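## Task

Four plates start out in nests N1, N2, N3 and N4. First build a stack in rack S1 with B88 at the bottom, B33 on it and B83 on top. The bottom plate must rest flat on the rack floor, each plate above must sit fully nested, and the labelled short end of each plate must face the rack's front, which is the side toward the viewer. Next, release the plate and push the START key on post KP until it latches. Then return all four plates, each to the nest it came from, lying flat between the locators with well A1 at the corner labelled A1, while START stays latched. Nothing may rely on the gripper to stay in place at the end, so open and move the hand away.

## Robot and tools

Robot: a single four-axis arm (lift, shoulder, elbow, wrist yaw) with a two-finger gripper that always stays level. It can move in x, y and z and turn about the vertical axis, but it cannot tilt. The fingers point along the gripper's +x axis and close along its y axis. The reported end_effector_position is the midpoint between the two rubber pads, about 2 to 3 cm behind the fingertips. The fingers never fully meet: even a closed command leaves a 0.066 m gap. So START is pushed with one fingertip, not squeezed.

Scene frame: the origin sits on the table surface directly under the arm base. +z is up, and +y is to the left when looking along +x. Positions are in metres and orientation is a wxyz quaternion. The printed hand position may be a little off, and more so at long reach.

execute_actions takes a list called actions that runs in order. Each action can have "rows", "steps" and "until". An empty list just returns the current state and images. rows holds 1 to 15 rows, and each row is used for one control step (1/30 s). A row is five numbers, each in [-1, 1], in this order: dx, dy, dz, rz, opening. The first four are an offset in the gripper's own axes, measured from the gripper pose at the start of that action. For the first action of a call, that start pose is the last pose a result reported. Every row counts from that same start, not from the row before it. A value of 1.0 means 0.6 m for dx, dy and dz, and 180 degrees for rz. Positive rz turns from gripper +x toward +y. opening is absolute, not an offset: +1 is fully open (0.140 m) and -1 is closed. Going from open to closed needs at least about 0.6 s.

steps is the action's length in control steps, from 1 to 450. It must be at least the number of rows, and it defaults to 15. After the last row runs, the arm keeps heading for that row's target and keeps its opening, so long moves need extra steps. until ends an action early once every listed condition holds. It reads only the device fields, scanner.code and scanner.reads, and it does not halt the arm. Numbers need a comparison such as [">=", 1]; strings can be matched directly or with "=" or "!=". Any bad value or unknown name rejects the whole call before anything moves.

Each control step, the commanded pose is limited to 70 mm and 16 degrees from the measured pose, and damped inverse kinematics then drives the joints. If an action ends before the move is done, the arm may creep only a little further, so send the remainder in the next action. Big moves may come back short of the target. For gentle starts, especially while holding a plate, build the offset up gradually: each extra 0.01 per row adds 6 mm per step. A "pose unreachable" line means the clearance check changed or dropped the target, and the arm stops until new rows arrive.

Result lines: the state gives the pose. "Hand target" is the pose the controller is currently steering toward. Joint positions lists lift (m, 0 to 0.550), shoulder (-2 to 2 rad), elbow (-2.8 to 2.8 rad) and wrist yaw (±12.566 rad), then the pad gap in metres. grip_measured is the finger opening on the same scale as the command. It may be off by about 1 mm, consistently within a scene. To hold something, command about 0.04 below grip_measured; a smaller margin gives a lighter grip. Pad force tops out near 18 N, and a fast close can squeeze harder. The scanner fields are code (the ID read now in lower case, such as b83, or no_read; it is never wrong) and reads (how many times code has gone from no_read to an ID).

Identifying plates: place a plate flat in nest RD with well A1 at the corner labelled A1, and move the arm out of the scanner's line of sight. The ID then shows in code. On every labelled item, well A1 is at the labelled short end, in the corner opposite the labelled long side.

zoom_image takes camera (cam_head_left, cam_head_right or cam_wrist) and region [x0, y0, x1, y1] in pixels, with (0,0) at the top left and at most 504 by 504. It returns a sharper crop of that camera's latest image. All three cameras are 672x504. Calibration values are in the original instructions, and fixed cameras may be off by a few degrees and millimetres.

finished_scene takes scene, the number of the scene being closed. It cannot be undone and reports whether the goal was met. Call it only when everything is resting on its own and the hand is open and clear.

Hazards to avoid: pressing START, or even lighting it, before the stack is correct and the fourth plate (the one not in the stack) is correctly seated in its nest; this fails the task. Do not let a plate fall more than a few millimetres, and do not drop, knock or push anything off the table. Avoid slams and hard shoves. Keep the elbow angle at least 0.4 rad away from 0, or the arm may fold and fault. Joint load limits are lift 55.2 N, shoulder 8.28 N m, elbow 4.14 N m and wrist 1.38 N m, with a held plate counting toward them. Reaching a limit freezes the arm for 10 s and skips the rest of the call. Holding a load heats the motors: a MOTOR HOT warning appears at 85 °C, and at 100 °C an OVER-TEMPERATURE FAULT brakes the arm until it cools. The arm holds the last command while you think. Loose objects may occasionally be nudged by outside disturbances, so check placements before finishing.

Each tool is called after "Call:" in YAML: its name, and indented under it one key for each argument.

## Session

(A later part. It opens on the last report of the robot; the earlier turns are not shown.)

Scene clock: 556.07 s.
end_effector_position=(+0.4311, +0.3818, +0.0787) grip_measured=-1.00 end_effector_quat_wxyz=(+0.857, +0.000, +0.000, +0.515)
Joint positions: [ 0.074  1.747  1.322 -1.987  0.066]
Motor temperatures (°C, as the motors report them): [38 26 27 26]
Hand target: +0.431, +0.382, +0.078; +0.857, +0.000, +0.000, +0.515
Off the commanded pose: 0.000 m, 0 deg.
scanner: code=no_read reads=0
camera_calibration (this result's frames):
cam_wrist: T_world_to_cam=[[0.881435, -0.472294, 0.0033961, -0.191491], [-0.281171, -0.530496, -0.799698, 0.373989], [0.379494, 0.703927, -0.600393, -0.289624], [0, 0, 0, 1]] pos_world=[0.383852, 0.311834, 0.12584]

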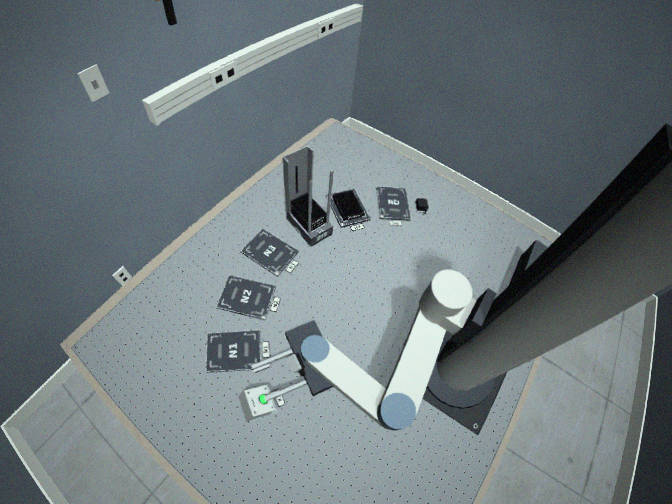

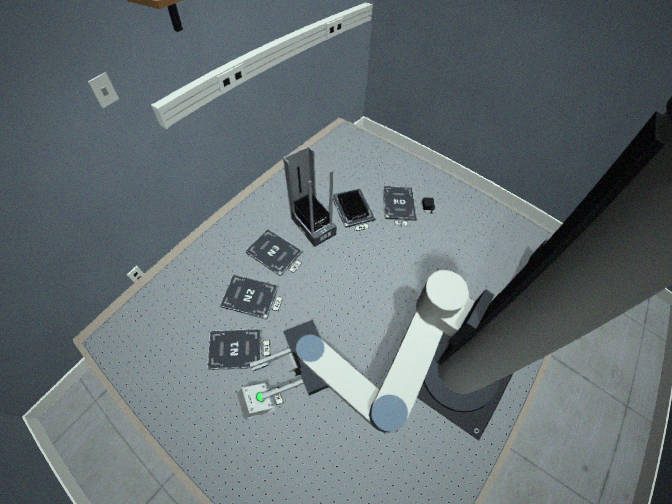

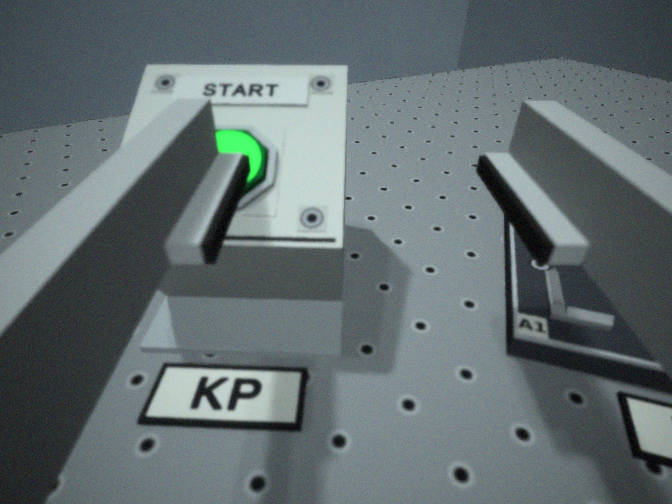

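Call:
execute_actions:
  actions:
    - {"rows":[[0.0003,0,-0.0007,0,-1],[0.0005,0,-0.0013,0,-1],[0.0007,0,-0.0018,0,-1]],"steps":8}
    - {"rows":[[-0.003,0,0.005,0,-1],[-0.006,0,0.015,0,-1],[-0.03,0,0.05,0,-1]],"steps":12}

Scene clock: 562.70 s.
end_effector_position=(+0.4229, +0.3660, +0.1079) grip_measured=-1.00 end_effector_quat_wxyz=(+0.857, +0.000, +0.000, +0.515)
Joint positions: [ 0.103  1.771  1.237 -1.927  0.066]
Motor temperatures (°C, as the motors report them): [38 26 27 26]
Hand target: +0.423, +0.366, +0.108; +0.857, +0.000, +0.000, +0.515
Off the commanded pose: 0.000 m, 0 deg.
scanner: code=no_read reads=0
camera_calibration (this result's frames):
cam_wrist: T_world_to_cam=[[0.881156, -0.472814, 0.0033961, -0.191479], [-0.281485, -0.53033, -0.799698, 0.386757], [0.37991, 0.703702, -0.600393, -0.257991], [0, 0, 0, 1]] pos_world=[0.375602, 0.296124, 0.155043]

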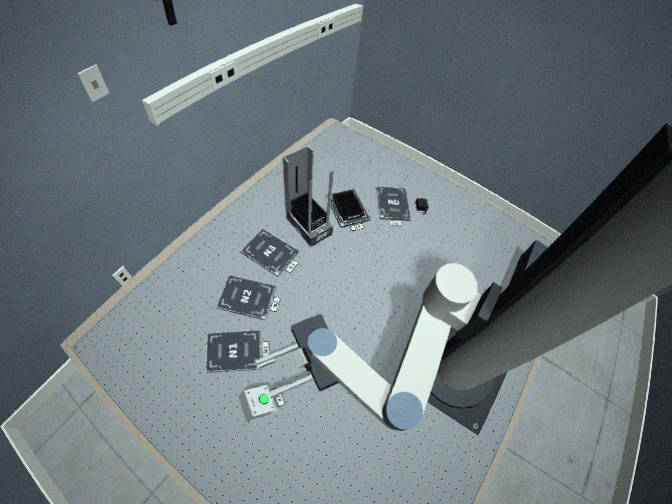

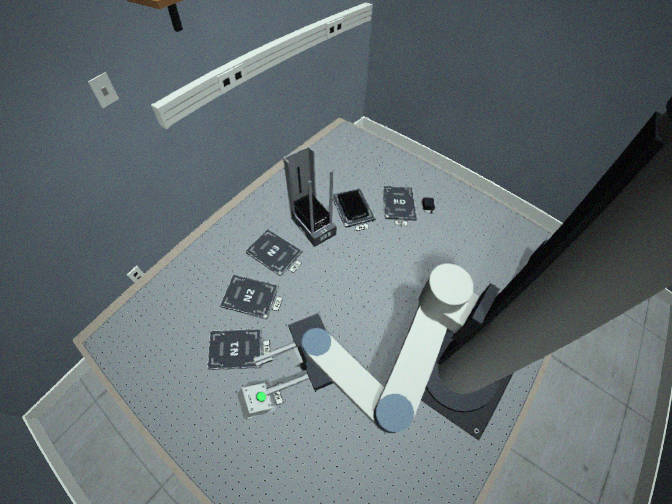

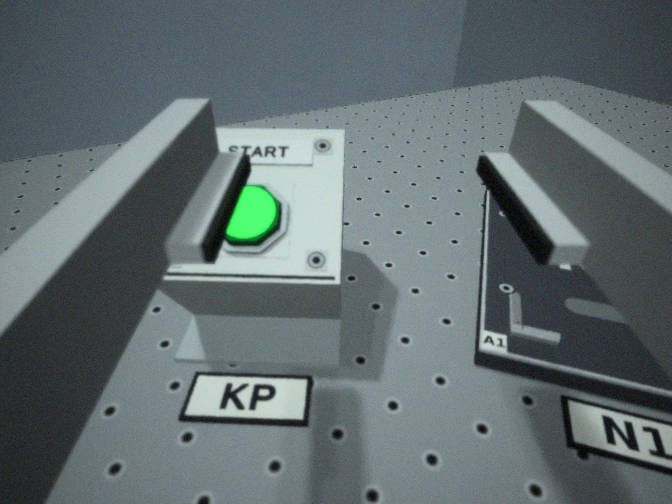

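Call:
execute_actions:
  actions:
    - {"rows":[[-0.563,-0.596,0,0,-1],[-0.563,-0.596,0,0,-1],[-0.563,-0.596,0,-0.01,-1],[-0.563,-0.596,0,-0.02,-1],[-0.563,-0.596,0,-0.03,-1],[-0.563,-0.596,0,-0.04,-1],[-0.563,-0.596,0,-0.05,-1],[-0.563,-0.596,0,-0.06,-1],[-0.563,-0.596,0,-0.07,-1],[-0.563,-0.596,0,-0.08,-1],[-0.563,-0.596,0,-0.09,-1],[-0.563,-0.596,0,-0.1,-1],[-0.563,-0.596,0,-0.11,-1],[-0.563,-0.596,0,-0.12,-1],[-0.563,-0.596,-0.0143,-0.4332,-0.05]],"steps":62}

Scene clock: 573.43 s.
end_effector_position=(+0.5797, -0.1002, +0.0993) grip_measured=-0.05 end_effector_quat_wxyz=(+0.990, +0.000, +0.000, -0.139)
Joint positions: [ 0.094  0.666  1.114 -2.06   0.101]
Motor temperatures (°C, as the motors report them): [38 26 27 26]
Hand target: +0.580, -0.100, +0.099; +0.990, +0.000, +0.000, -0.139
Off the commanded pose: 0.000 m, 0 deg.
scanner: code=no_read reads=0
camera_calibration (this result's frames):
cam_wrist: T_world_to_cam=[[-0.278793, -0.960345, 0.0033961, 0.0734881], [-0.577348, 0.164779, -0.799698, 0.417977], [0.767426, -0.224911, -0.600393, -0.312307], [0, 0, 0, 1]] pos_world=[0.501479, -0.0685412, 0.146499]

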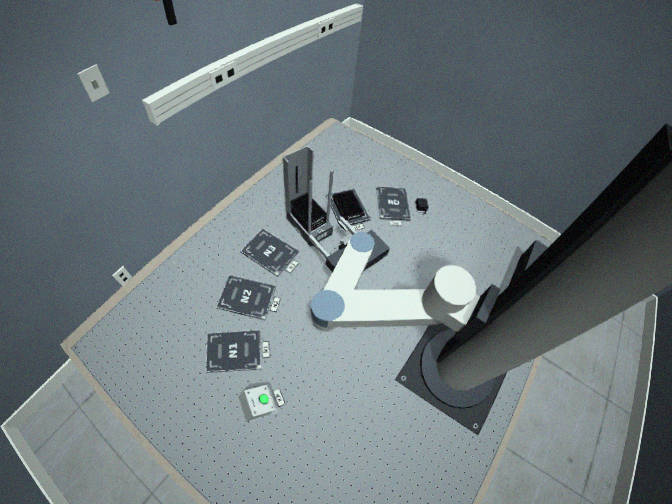

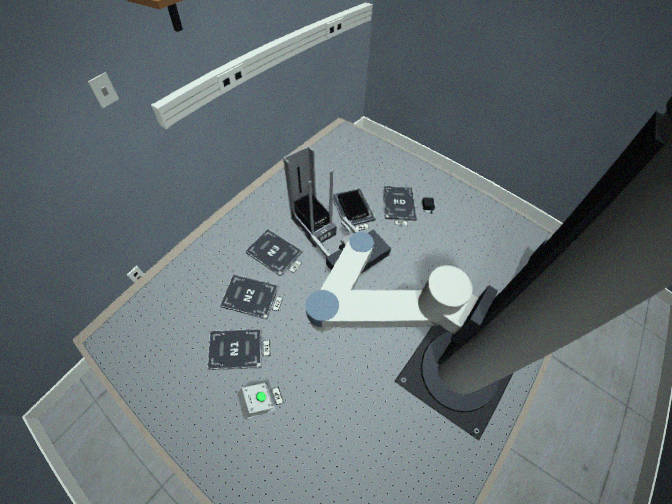

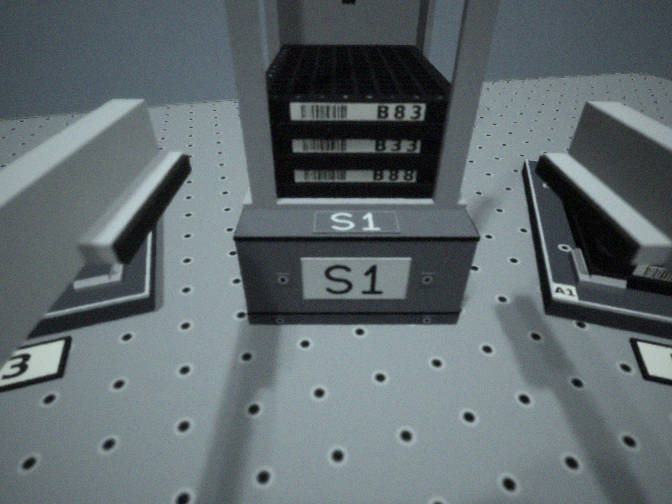

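Call:
execute_actions:
  actions:
    - {"rows":[[0.2001,-0.0001,0,0,0.05]],"steps":22}
    - {"rows":[[0,0,0,0,-0.1],[0,0,0,0,-0.2],[0,0,0,0,-0.3],[0,0,0,0,-0.4],[0,0,0,0,-0.46],[0,0,0,0,-0.5],[0,0,0,0,-0.53],[0,0,0,0,-0.55],[0,0,0,0,-0.57],[0,0,0,0,-0.59],[0,0,0,0,-0.615]],"steps":15}
    - {"rows":[[0,0,0.002,0,-0.615],[0,0,0.005,0,-0.615],[0,0,0.01,0,-0.615]],"steps":7}

Scene clock: 585.87 s.
end_effector_position=(+0.6951, -0.1335, +0.1054) grip_measured=-0.57 end_effector_quat_wxyz=(+0.990, +0.000, +0.000, -0.139)
Joint positions: [ 0.1    0.398  1.732 -2.41   0.082]
Motor temperatures (°C, as the motors report them): [38 26 27 26]
Hand target: +0.695, -0.133, +0.105; +0.990, +0.000, +0.000, -0.139
Off the commanded pose: 0.000 m, 0 deg.
scanner: code=no_read reads=0
camera_calibration (this result's frames):
cam_wrist: T_world_to_cam=[[-0.278731, -0.960363, 0.0033961, 0.0736534], [-0.577359, 0.164742, -0.799698, 0.494937], [0.767441, -0.224861, -0.600393, -0.404687], [0, 0, 0, 1]] pos_world=[0.616859, -0.101801, 0.152579]

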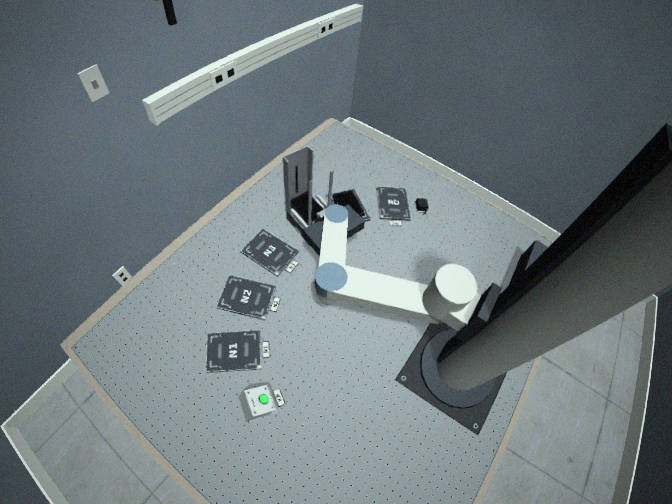

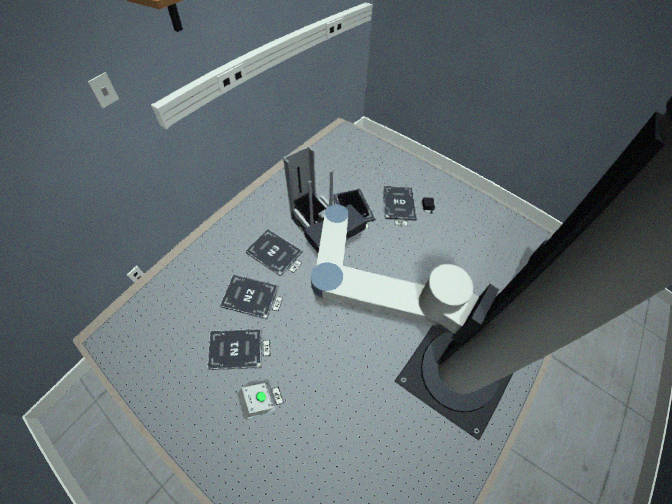

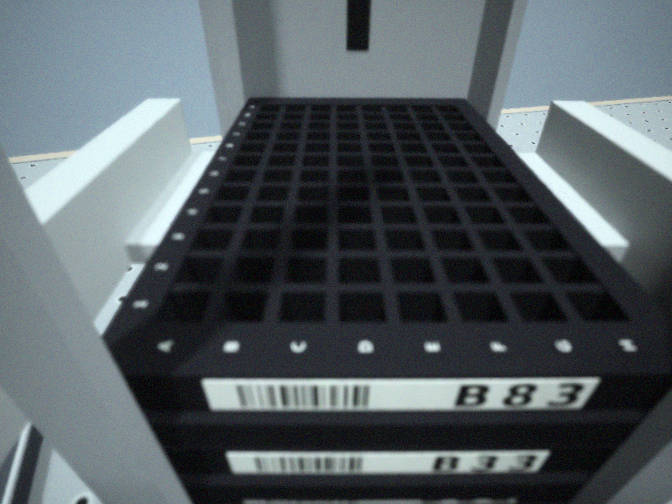

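Call:
execute_actions:
  actions:
    - {"rows":[[0,0,0.01,0,-0.615],[0,0,0.02,0,-0.615],[0,0,0.035,0,-0.615],[0,0,0.05,0,-0.615],[0,0,0.07,0,-0.615],[0,0,0.3743,0,-0.615]],"steps":31}
    - {"rows":[[-0.001,0.01,0,0.004,-0.615],[-0.003,0.025,0,0.01,-0.615],[-0.007,0.05,0,0.02,-0.615],[-0.0404,0.2913,0,0.1079,-0.615]],"steps":29}
    - {"rows":[[0,0,-0.01,0,-0.615],[0,0,-0.02,0,-0.615],[0,0,-0.035,0,-0.615],[0,0,-0.05,0,-0.615],[0,0,-0.07,0,-0.615],[0,0,-0.4833,0,-0.615]],"steps":37}

Scene clock: 597.27 s.
end_effector_position=(+0.7200, +0.0412, +0.0400) grip_measured=-0.57 end_effector_quat_wxyz=(+1.000, +0.000, +0.000, +0.030)
Joint positions: [ 0.035  0.695  1.79  -2.426  0.082]
Motor temperatures (°C, as the motors report them): [38 26 27 26]
Hand target: +0.720, +0.041, +0.040; +1.000, +0.000, +0.000, +0.030
Off the commanded pose: 0.000 m, 0 deg.
scanner: code=no_read reads=0
camera_calibration (this result's frames):
cam_wrist: T_world_to_cam=[[0.0563767, -0.998404, 0.0033961, 0.0088892], [-0.599288, -0.0365601, -0.799698, 0.452283], [0.798546, 0.0430491, -0.600393, -0.457212], [0, 0, 0, 1]] pos_world=[0.635651, 0.0450931, 0.0871526]

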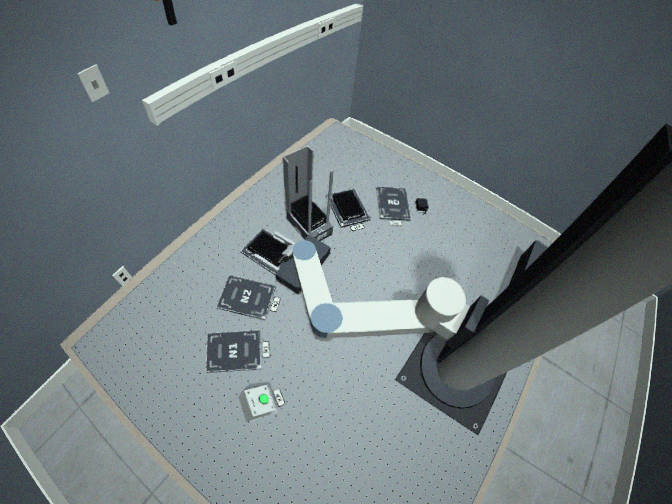

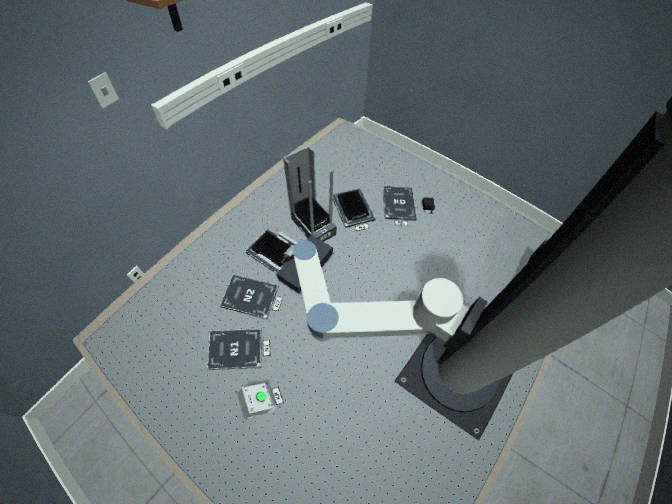

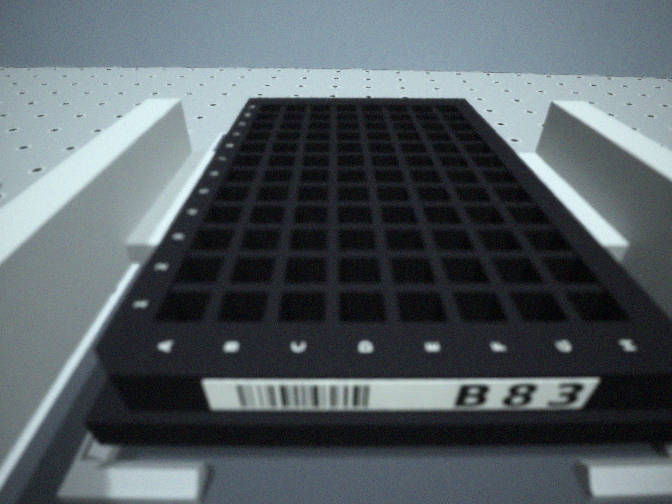

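Call:
execute_actions:
  actions:
    - {"rows":[[0,0,-0.002,0,-0.615],[0,0,-0.004,0,-0.615],[0,0,-0.006,0,-0.615],[0,0,-0.008,0,-0.615],[0,0,-0.009,0,-0.615],[0,0,-0.0102,0,-0.615]],"steps":10}
    - {"rows":[[0,0,0,0,-0.55],[0,0,0,0,-0.45],[0,0,0,0,-0.3],[0,0,0,0,-0.2]],"steps":7}

Scene clock: 607.93 s.
end_effector_position=(+0.7200, +0.0412, +0.0338) grip_measured=-0.20 end_effector_quat_wxyz=(+1.000, +0.000, +0.000, +0.030)
Joint positions: [ 0.029  0.695  1.79  -2.426  0.096]
Motor temperatures (°C, as the motors report them): [38 26 27 26]
Hand target: +0.720, +0.041, +0.034; +1.000, +0.000, +0.000, +0.030
Off the commanded pose: 0.000 m, 0 deg.
scanner: code=no_read reads=0
camera_calibration (this result's frames):
cam_wrist: T_world_to_cam=[[0.0563724, -0.998404, 0.0033961, 0.0089123], [-0.599289, -0.0365575, -0.799698, 0.447341], [0.798546, 0.0430456, -0.600393, -0.460921], [0, 0, 0, 1]] pos_world=[0.635651, 0.0450924, 0.0809737]

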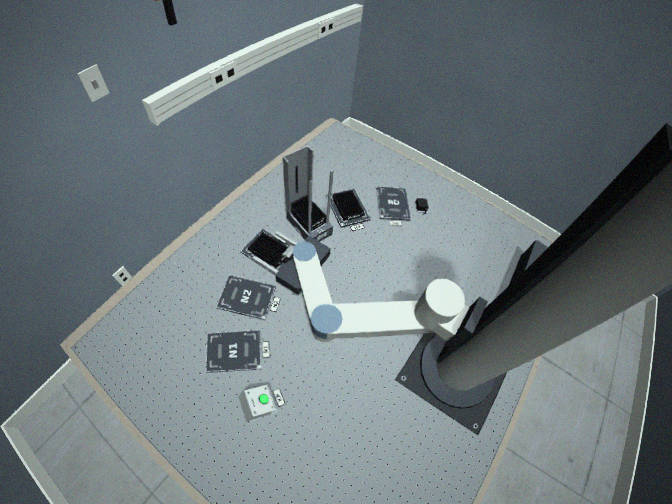

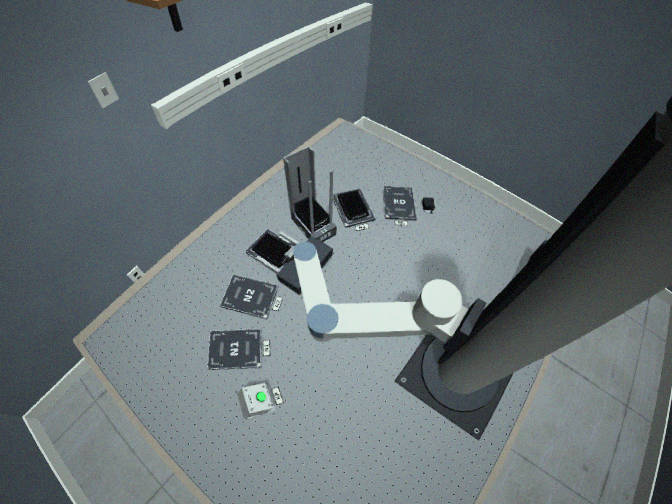

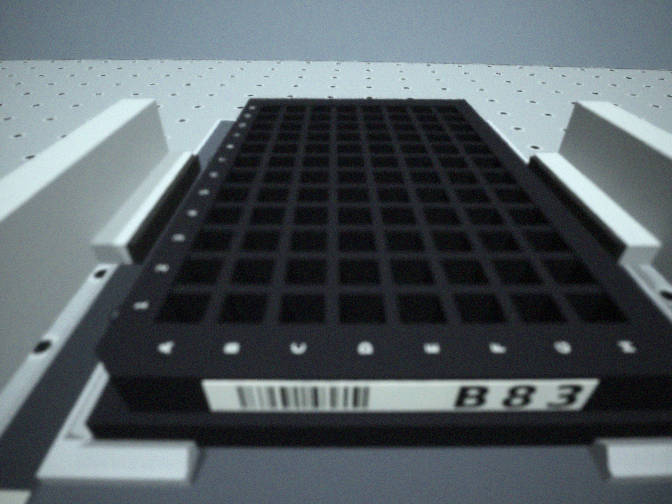

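Call:
execute_actions:
  actions:
    - {"rows":[[0,0,0.03,0,-0.2],[0,0,0.03,0,-0.2],[0,0,0.04,0,-0.2],[-0.1833,0,0.0878,0,-0.2]],"steps":23}
    - {"rows":[[-0.0643,-0.2216,0,-0.1079,0.05]],"steps":24}
    - {"rows":[[0.2,0,0,0,0.05]],"steps":22}

Scene clock: 618.23 s.
end_effector_position=(+0.6947, -0.1337, +0.0865) grip_measured=+0.05 end_effector_quat_wxyz=(+0.990, +0.000, +0.000, -0.140)
Joint positions: [ 0.082  0.398  1.731 -2.409  0.105]
Motor temperatures (°C, as the motors report them): [38 26 27 26]
Hand target: +0.695, -0.134, +0.087; +0.990, +0.000, +0.000, -0.140
Off the commanded pose: 0.000 m, 0 deg.
scanner: code=no_read reads=0
camera_calibration (this result's frames):
cam_wrist: T_world_to_cam=[[-0.279482, -0.960145, 0.0033961, 0.073959], [-0.57723, 0.165194, -0.799698, 0.479649], [0.767265, -0.225462, -0.600393, -0.415755], [0, 0, 0, 1]] pos_world=[0.616532, -0.10196, 0.133707]

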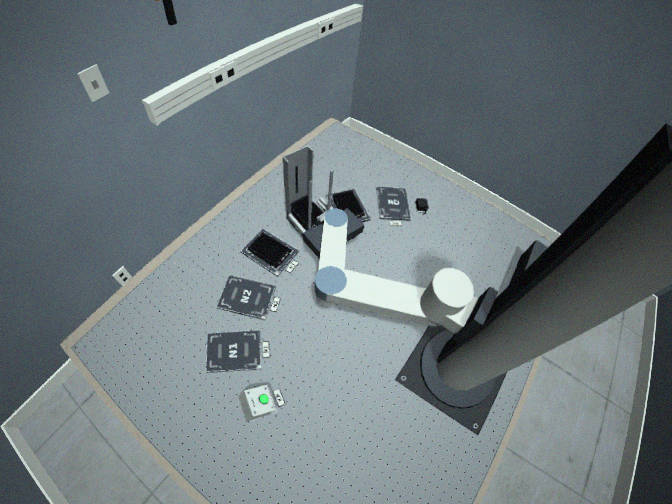

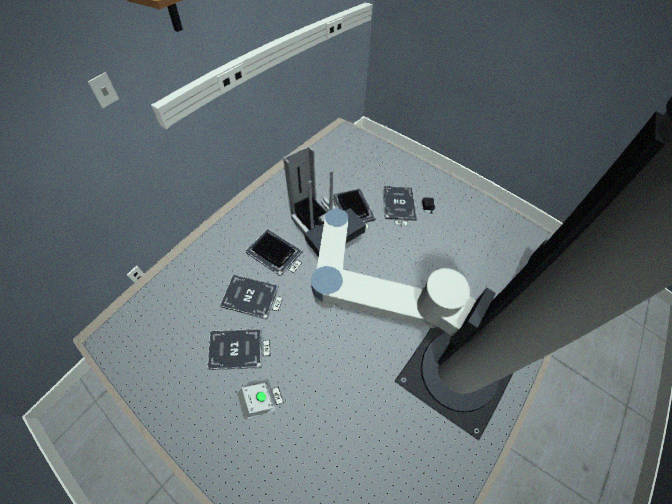

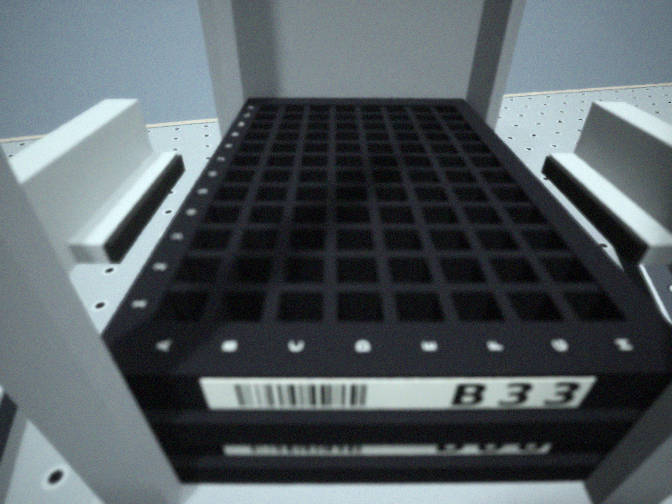

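Call:
execute_actions:
  actions:
    - {"rows":[[0.0002,0.0006,0,0.0002,-0.1],[0.0002,0.0006,0,0.0002,-0.2],[0.0002,0.0006,0,0.0002,-0.3],[0.0002,0.0006,0,0.0002,-0.4],[0.0002,0.0006,0,0.0002,-0.46],[0.0002,0.0006,0,0.0002,-0.5],[0.0002,0.0006,0,0.0002,-0.53],[0.0002,0.0006,0,0.0002,-0.55],[0.0002,0.0006,0,0.0002,-0.57],[0.0002,0.0006,0,0.0002,-0.59],[0.0002,0.0006,0,0.0002,-0.615]],"steps":15}
    - {"rows":[[0,0,0.002,0,-0.615],[0,0,0.005,0,-0.615],[0,0,0.01,0,-0.615],[0,0,0.02,0,-0.615],[0,0,0.035,0,-0.615],[0,0,0.05,0,-0.615],[0,0,0.07,0,-0.615],[0,0,0.4058,0,-0.615]],"steps":35}
    - {"rows":[[-0.004,0.01,0,0.004,-0.615],[-0.01,0.025,0,0.01,-0.615],[-0.02,0.05,0,0.02,-0.615],[-0.1392,0.3647,0,0.2272,-0.615]],"steps":35}
    - {"rows":[[0,0.005,-0.01,0,-0.615],[0,0.01,-0.02,0,-0.615],[0,0.02,-0.035,0,-0.615],[0.01,0.03,-0.05,0,-0.615],[0.0638,0.18,-0.478,0,-0.615]],"steps":40}

Scene clock: 640.10 s.
end_effector_position=(+0.6642, +0.2143, +0.0432) grip_measured=-0.57 end_effector_quat_wxyz=(+0.976, +0.000, +0.000, +0.216)
Joint positions: [ 0.038  1.052  1.715 -2.332  0.082]
Motor temperatures (°C, as the motors report them): [38 26 27 26]
Hand target: +0.664, +0.214, +0.043; +0.976, +0.000, +0.000, +0.216
Off the commanded pose: 0.000 m, 0 deg.
scanner: code=no_read reads=0
camera_calibration (this result's frames):
cam_wrist: T_world_to_cam=[[0.41898, -0.907989, 0.0033961, -0.0753483], [-0.544019, -0.254022, -0.799698, 0.437647], [0.72698, 0.33321, -0.600393, -0.432856], [0, 0, 0, 1]] pos_world=[0.584335, 0.186988, 0.0903575]

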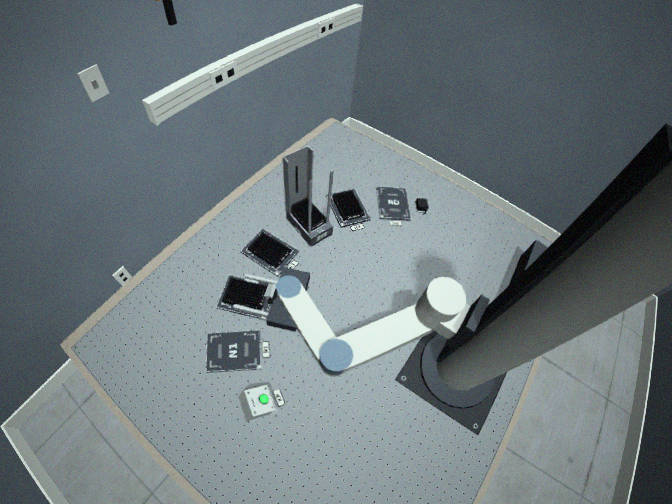

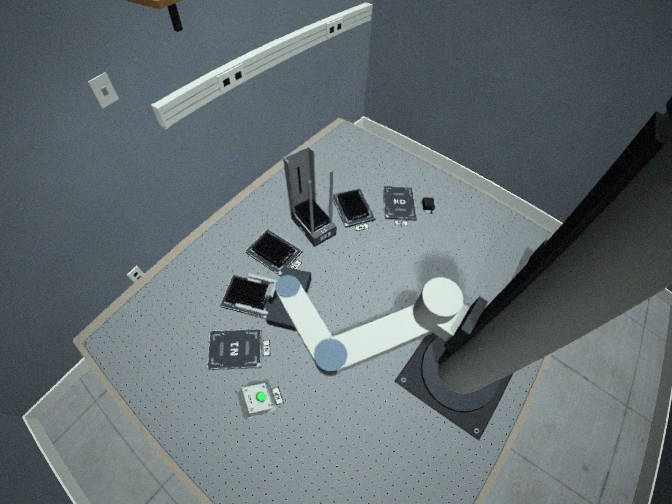

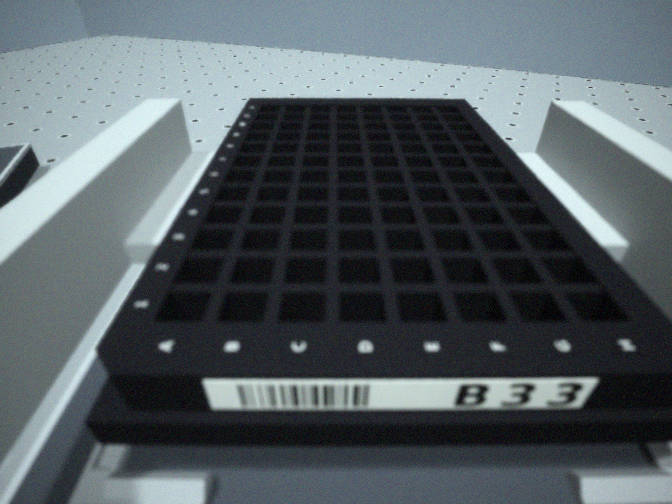

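Call:
execute_actions:
  actions:
    - {"rows":[[0.0001,-0.0004,-0.003,-0.0004,-0.615],[0.0001,-0.0004,-0.006,-0.0004,-0.615],[0.0001,-0.0004,-0.008,-0.0004,-0.615],[0.0001,-0.0004,-0.01,-0.0004,-0.615],[0.0001,-0.0004,-0.012,-0.0004,-0.615],[0.0001,-0.0004,-0.014,-0.0004,-0.615],[0.0001,-0.0004,-0.0153,-0.0004,-0.615]],"steps":11}
    - {"rows":[[0,0,0,0,-0.55],[0,0,0,0,-0.45],[0,0,0,0,-0.3],[0,0,0,0,-0.2]],"steps":7}

Scene clock: 647.93 s.
end_effector_position=(+0.6643, +0.2142, +0.0339) grip_measured=-0.20 end_effector_quat_wxyz=(+0.977, +0.000, +0.000, +0.216)
Joint positions: [ 0.029  1.052  1.715 -2.333  0.096]
Motor temperatures (°C, as the motors report them): [38 26 27 26]
Hand target: +0.664, +0.214, +0.034; +0.977, +0.000, +0.000, +0.215
Off the commanded pose: 0.000 m, 0 deg.
scanner: code=no_read reads=0
camera_calibration (this result's frames):
cam_wrist: T_world_to_cam=[[0.418143, -0.908375, 0.0033961, -0.0747929], [-0.544253, -0.25352, -0.799698, 0.430331], [0.727286, 0.33254, -0.600393, -0.438499], [0, 0, 0, 1]] pos_world=[0.584397, 0.186976, 0.0811175]

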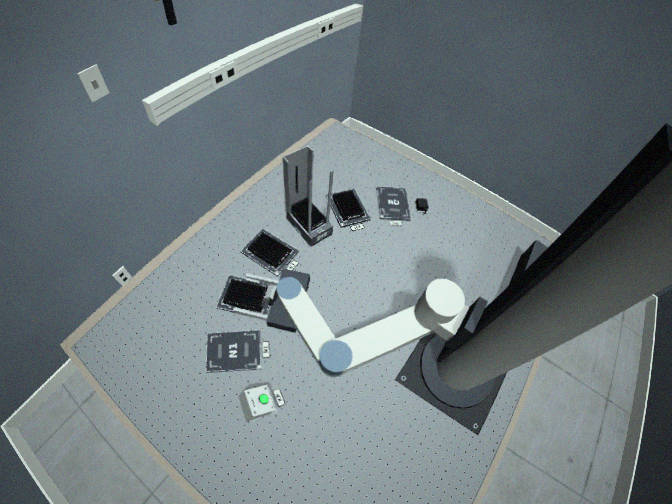

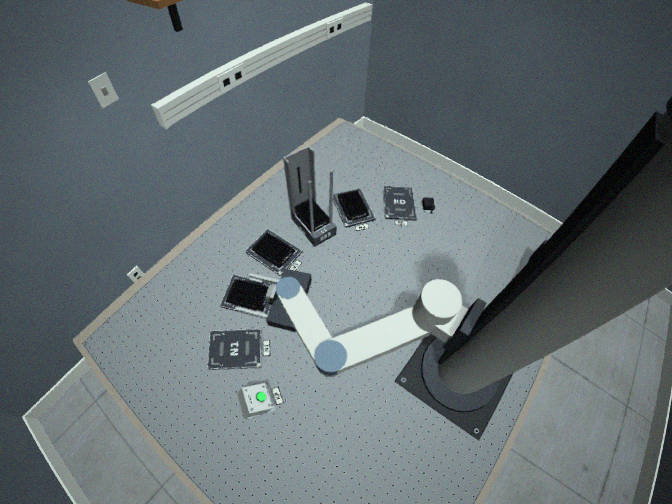

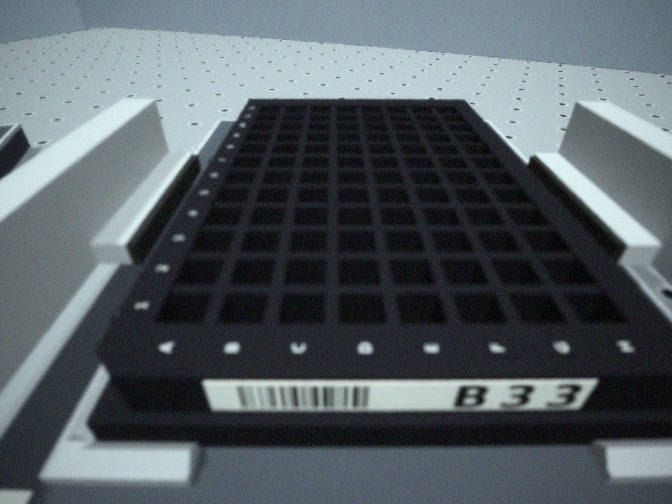

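Call:
execute_actions:
  actions:
    - {"rows":[[0,0,0.0712,0,-0.2],[0,0,0.0712,0,-0.2],[0,0,0.0712,0,-0.2],[0,0,0.0712,0,-0.2],[0,0,0.0712,0,-0.2],[0,0,0.0712,0,-0.2],[0,0,0.0712,0,-0.2],[-0.3485,-0.416,0.0712,-0.2273,0.05]],"steps":50}
    - {"rows":[[0.2,0,-0.005,0,0.05]],"steps":22}

Scene clock: 660.63 s.
end_effector_position=(+0.6949, -0.1335, +0.0737) grip_measured=+0.05 end_effector_quat_wxyz=(+0.990, +0.000, +0.000, -0.140)
Joint positions: [ 0.069  0.398  1.731 -2.41   0.105]
Motor temperatures (°C, as the motors report them): [38 26 27 26]
Hand target: +0.695, -0.133, +0.074; +0.990, +0.000, +0.000, -0.140
Off the commanded pose: 0.000 m, 0 deg.
scanner: code=no_read reads=0
camera_calibration (this result's frames):
cam_wrist: T_world_to_cam=[[-0.279383, -0.960174, 0.0033961, 0.074137], [-0.577247, 0.165134, -0.799698, 0.46943], [0.767288, -0.225382, -0.600393, -0.423576], [0, 0, 0, 1]] pos_world=[0.616694, -0.101801, 0.120838]

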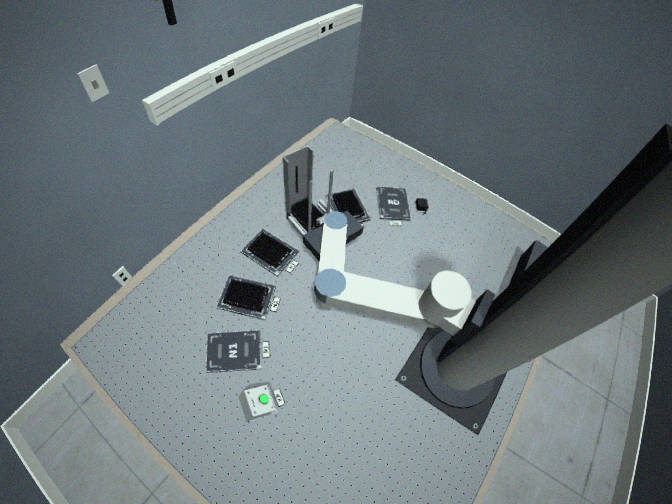

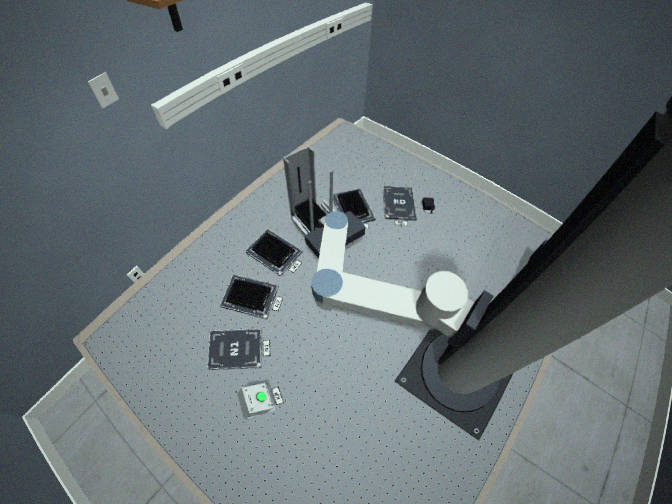

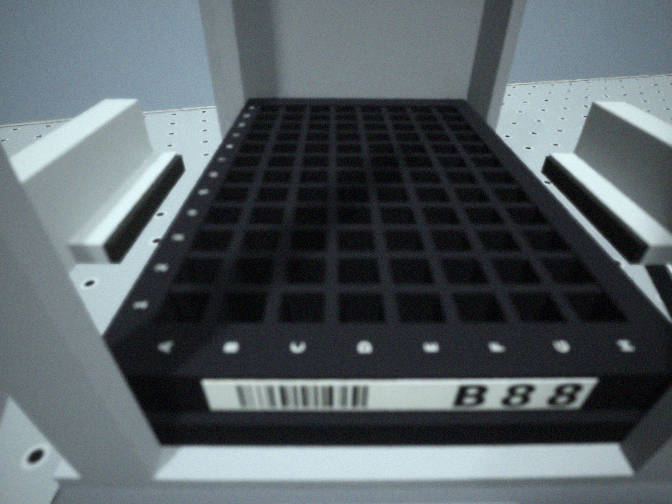

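Call:
execute_actions:
  actions:
    - {"rows":[[0,0.0002,-0.0003,0.0002,-0.1],[0,0.0002,-0.0003,0.0002,-0.2],[0,0.0002,-0.0003,0.0002,-0.3],[0,0.0002,-0.0003,0.0002,-0.4],[0,0.0002,-0.0003,0.0002,-0.46],[0,0.0002,-0.0003,0.0002,-0.5],[0,0.0002,-0.0003,0.0002,-0.53],[0,0.0002,-0.0003,0.0002,-0.55],[0,0.0002,-0.0003,0.0002,-0.57],[0,0.0002,-0.0003,0.0002,-0.59],[0,0.0002,-0.0003,0.0002,-0.615]],"steps":15}
    - {"rows":[[0,0,0.002,0,-0.615],[0,0,0.005,0,-0.615],[0,0,0.01,0,-0.615],[0,0,0.02,0,-0.615],[0,0,0.035,0,-0.615],[0,0,0.05,0,-0.615],[0,0,0.07,0,-0.615],[0,0,0.4275,0,-0.615]],"steps":36}
    - {"rows":[[-0.004,0.01,0,0.004,-0.615],[-0.01,0.025,0,0.01,-0.615],[-0.02,0.05,0,0.02,-0.615],[-0.1392,0.3647,0,0.2272,-0.615]],"steps":35}
    - {"rows":[[0,0.01,-0.01,0,-0.615],[0,0.02,-0.02,0,-0.615],[0,0.035,-0.035,0,-0.615],[0,0.05,-0.05,0,-0.615],[0.0358,0.4755,-0.475,0.1018,-0.615]],"steps":48}

Scene clock: 681.17 s.
end_effector_position=(+0.5742, +0.3679, +0.0450) grip_measured=-0.57 end_effector_quat_wxyz=(+0.930, +0.000, +0.000, +0.369)
Joint positions: [ 0.04   1.365  1.768 -2.378  0.082]
Motor temperatures (°C, as the motors report them): [38 26 27 26]
Hand target: +0.574, +0.368, +0.045; +0.930, +0.000, +0.000, +0.368
Off the commanded pose: 0.000 m, 0 deg.
scanner: code=no_read reads=0
camera_calibration (this result's frames):
cam_wrist: T_world_to_cam=[[0.682987, -0.730423, 0.0033961, -0.115136], [-0.436691, -0.412049, -0.799698, 0.425686], [0.585517, 0.5447, -0.600393, -0.414153], [0, 0, 0, 1]] pos_world=[0.507023, 0.316895, 0.0921562]

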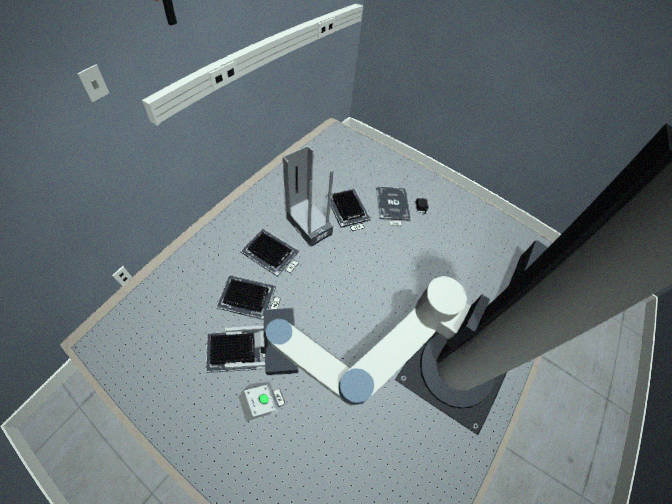

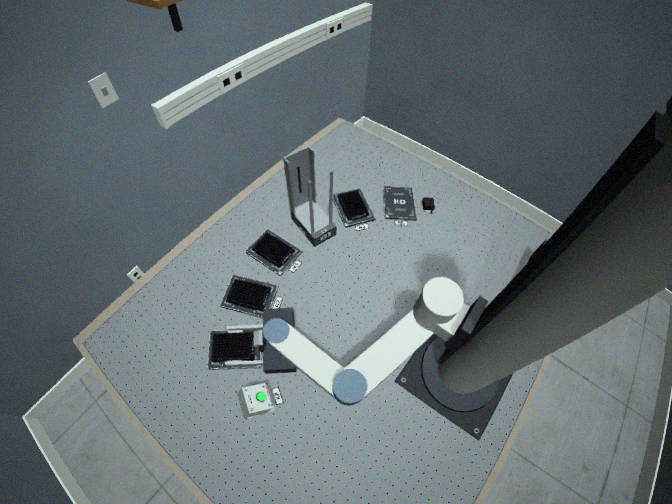

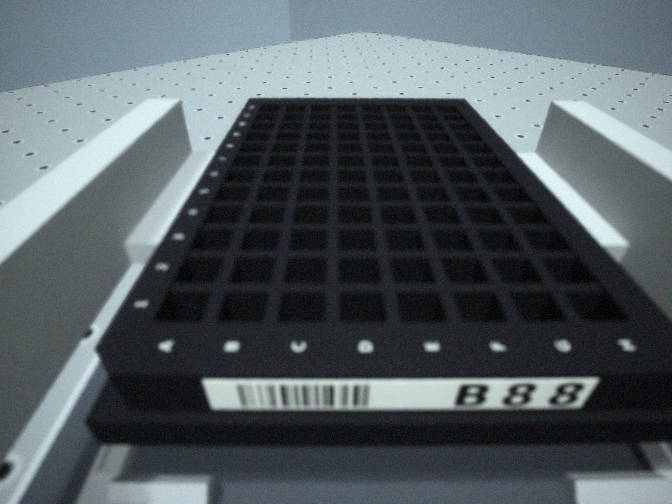

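Call:
execute_actions:
  actions:
    - {"rows":[[0,-0.0002,-0.004,0,-0.615],[0,-0.0002,-0.008,0,-0.615],[0,-0.0002,-0.011,0,-0.615],[0,-0.0002,-0.013,0,-0.615],[0,-0.0002,-0.015,0,-0.615],[0,-0.0002,-0.017,0,-0.615],[0,-0.0002,-0.0185,0,-0.615]],"steps":11}
    - {"rows":[[0,0,0,0,-0.55],[0,0,0,0,-0.45],[0,0,0,0,-0.3],[0,0,0,0,-0.2]],"steps":7}

Call:
execute_actions:
  actions:
    - {"rows":[[0,0,0.07,0,-0.2],[0,0,0.07,0,-0.2],[0,0,0.07,0,-0.2],[0,0,0.07,0,-0.2],[0,0,0.07,0,-0.2],[-0.2,-0.1,0.3,-0.05,0.5]],"steps":28}

Scene clock: 692.37 s.
end_effector_position=(+0.5743, +0.3679, +0.0338) grip_measured=-0.20 end_effector_quat_wxyz=(+0.930, +0.000, +0.000, +0.369)
Joint positions: [ 0.029  1.365  1.768 -2.378  0.096]
Motor temperatures (°C, as the motors report them): [38 26 27 26]
Hand target: +0.574, +0.368, +0.034; +0.930, +0.000, +0.000, +0.369
Off the commanded pose: 0.000 m, 0 deg.
scanner: code=no_read reads=0
camera_calibration (this result's frames):
cam_wrist: T_world_to_cam=[[0.683013, -0.730398, 0.0033961, -0.115145], [-0.436676, -0.412065, -0.799698, 0.416757], [0.585497, 0.544721, -0.600393, -0.42085], [0, 0, 0, 1]] pos_world=[0.50704, 0.316874, 0.0809952]

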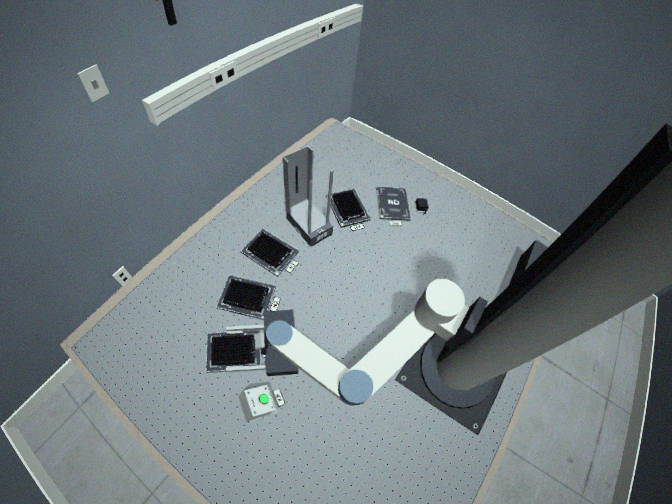

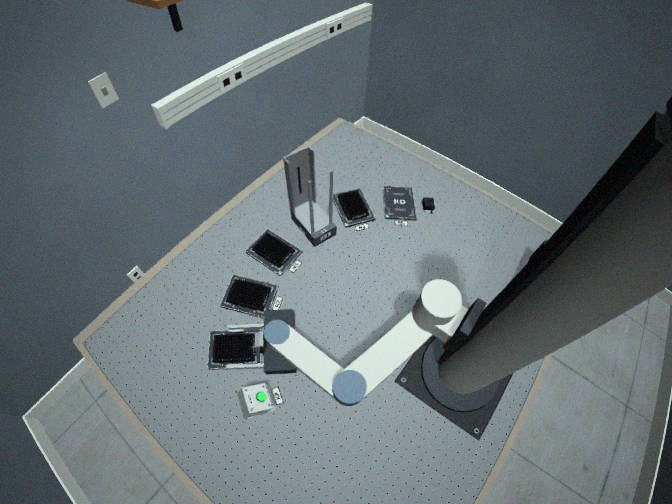

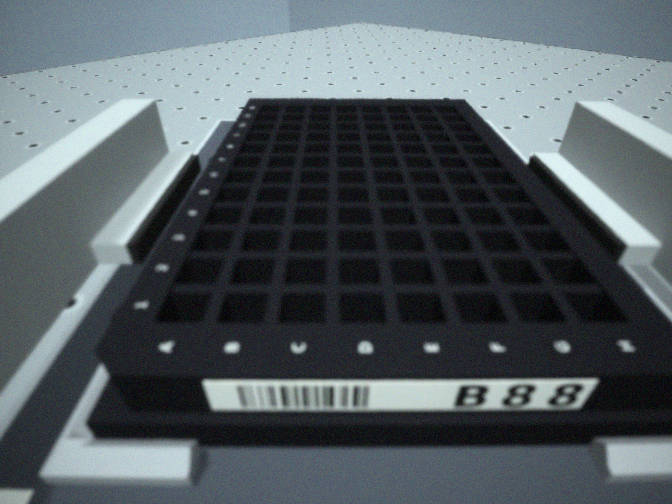

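Scene clock: 693.30 s.
end_effector_position=(+0.5280, +0.2418, +0.2139) grip_measured=+0.50 end_effector_quat_wxyz=(+0.956, +0.000, +0.000, +0.294)
Joint positions: [ 0.209  1.475  1.164 -2.042  0.122]
Motor temperatures (°C, as the motors report them): [38 26 27 26]
Hand target: +0.528, +0.242, +0.214; +0.956, +0.000, +0.000, +0.294
Off the commanded pose: 0.000 m, 0 deg.
scanner: code=no_read reads=0
camera_calibration (this result's frames):
cam_wrist: T_world_to_cam=[[0.559817, -0.82861, 0.0033961, -0.087443], [-0.495977, -0.338364, -0.799698, 0.502061], [0.663786, 0.446, -0.600393, -0.234424], [0, 0, 0, 1]] pos_world=[0.45357, 0.201977, 0.261048]

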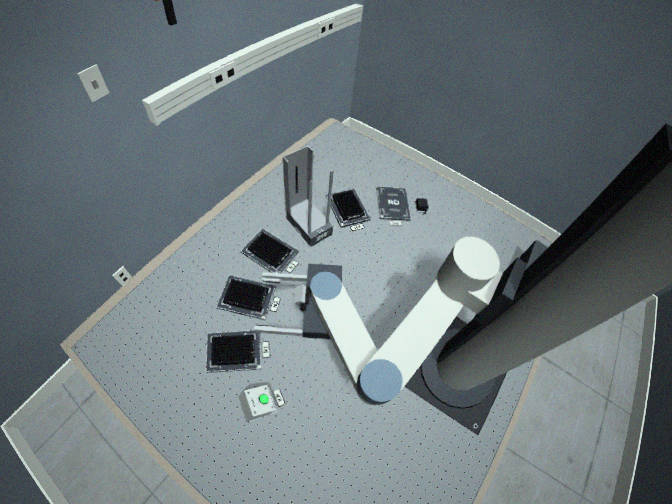

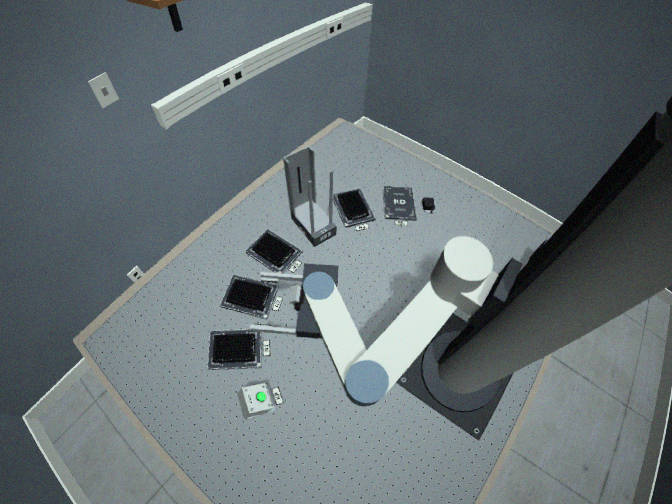

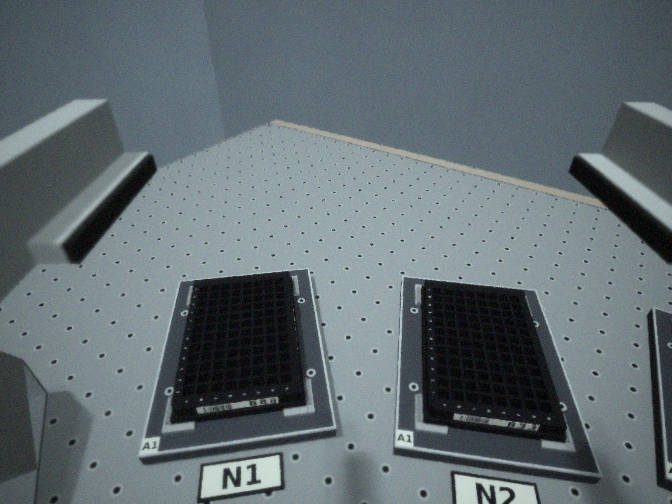

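Call:
zoom_image:
  camera: "cam_head_left"
  region: [235, 180, 385, 280]

Region (235, 180, 385, 280) of cam_head_left's 672x504 image, scaled by 3.360, with more detail than that image has.

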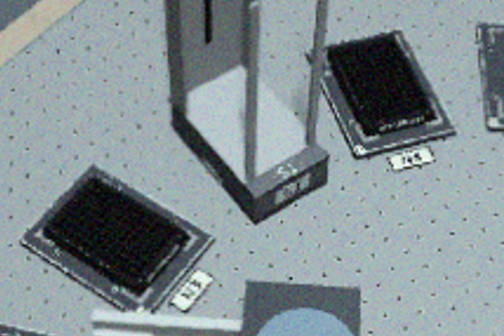

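Call:
finished_scene:
  scene: 1

The scene is finished: the task was done.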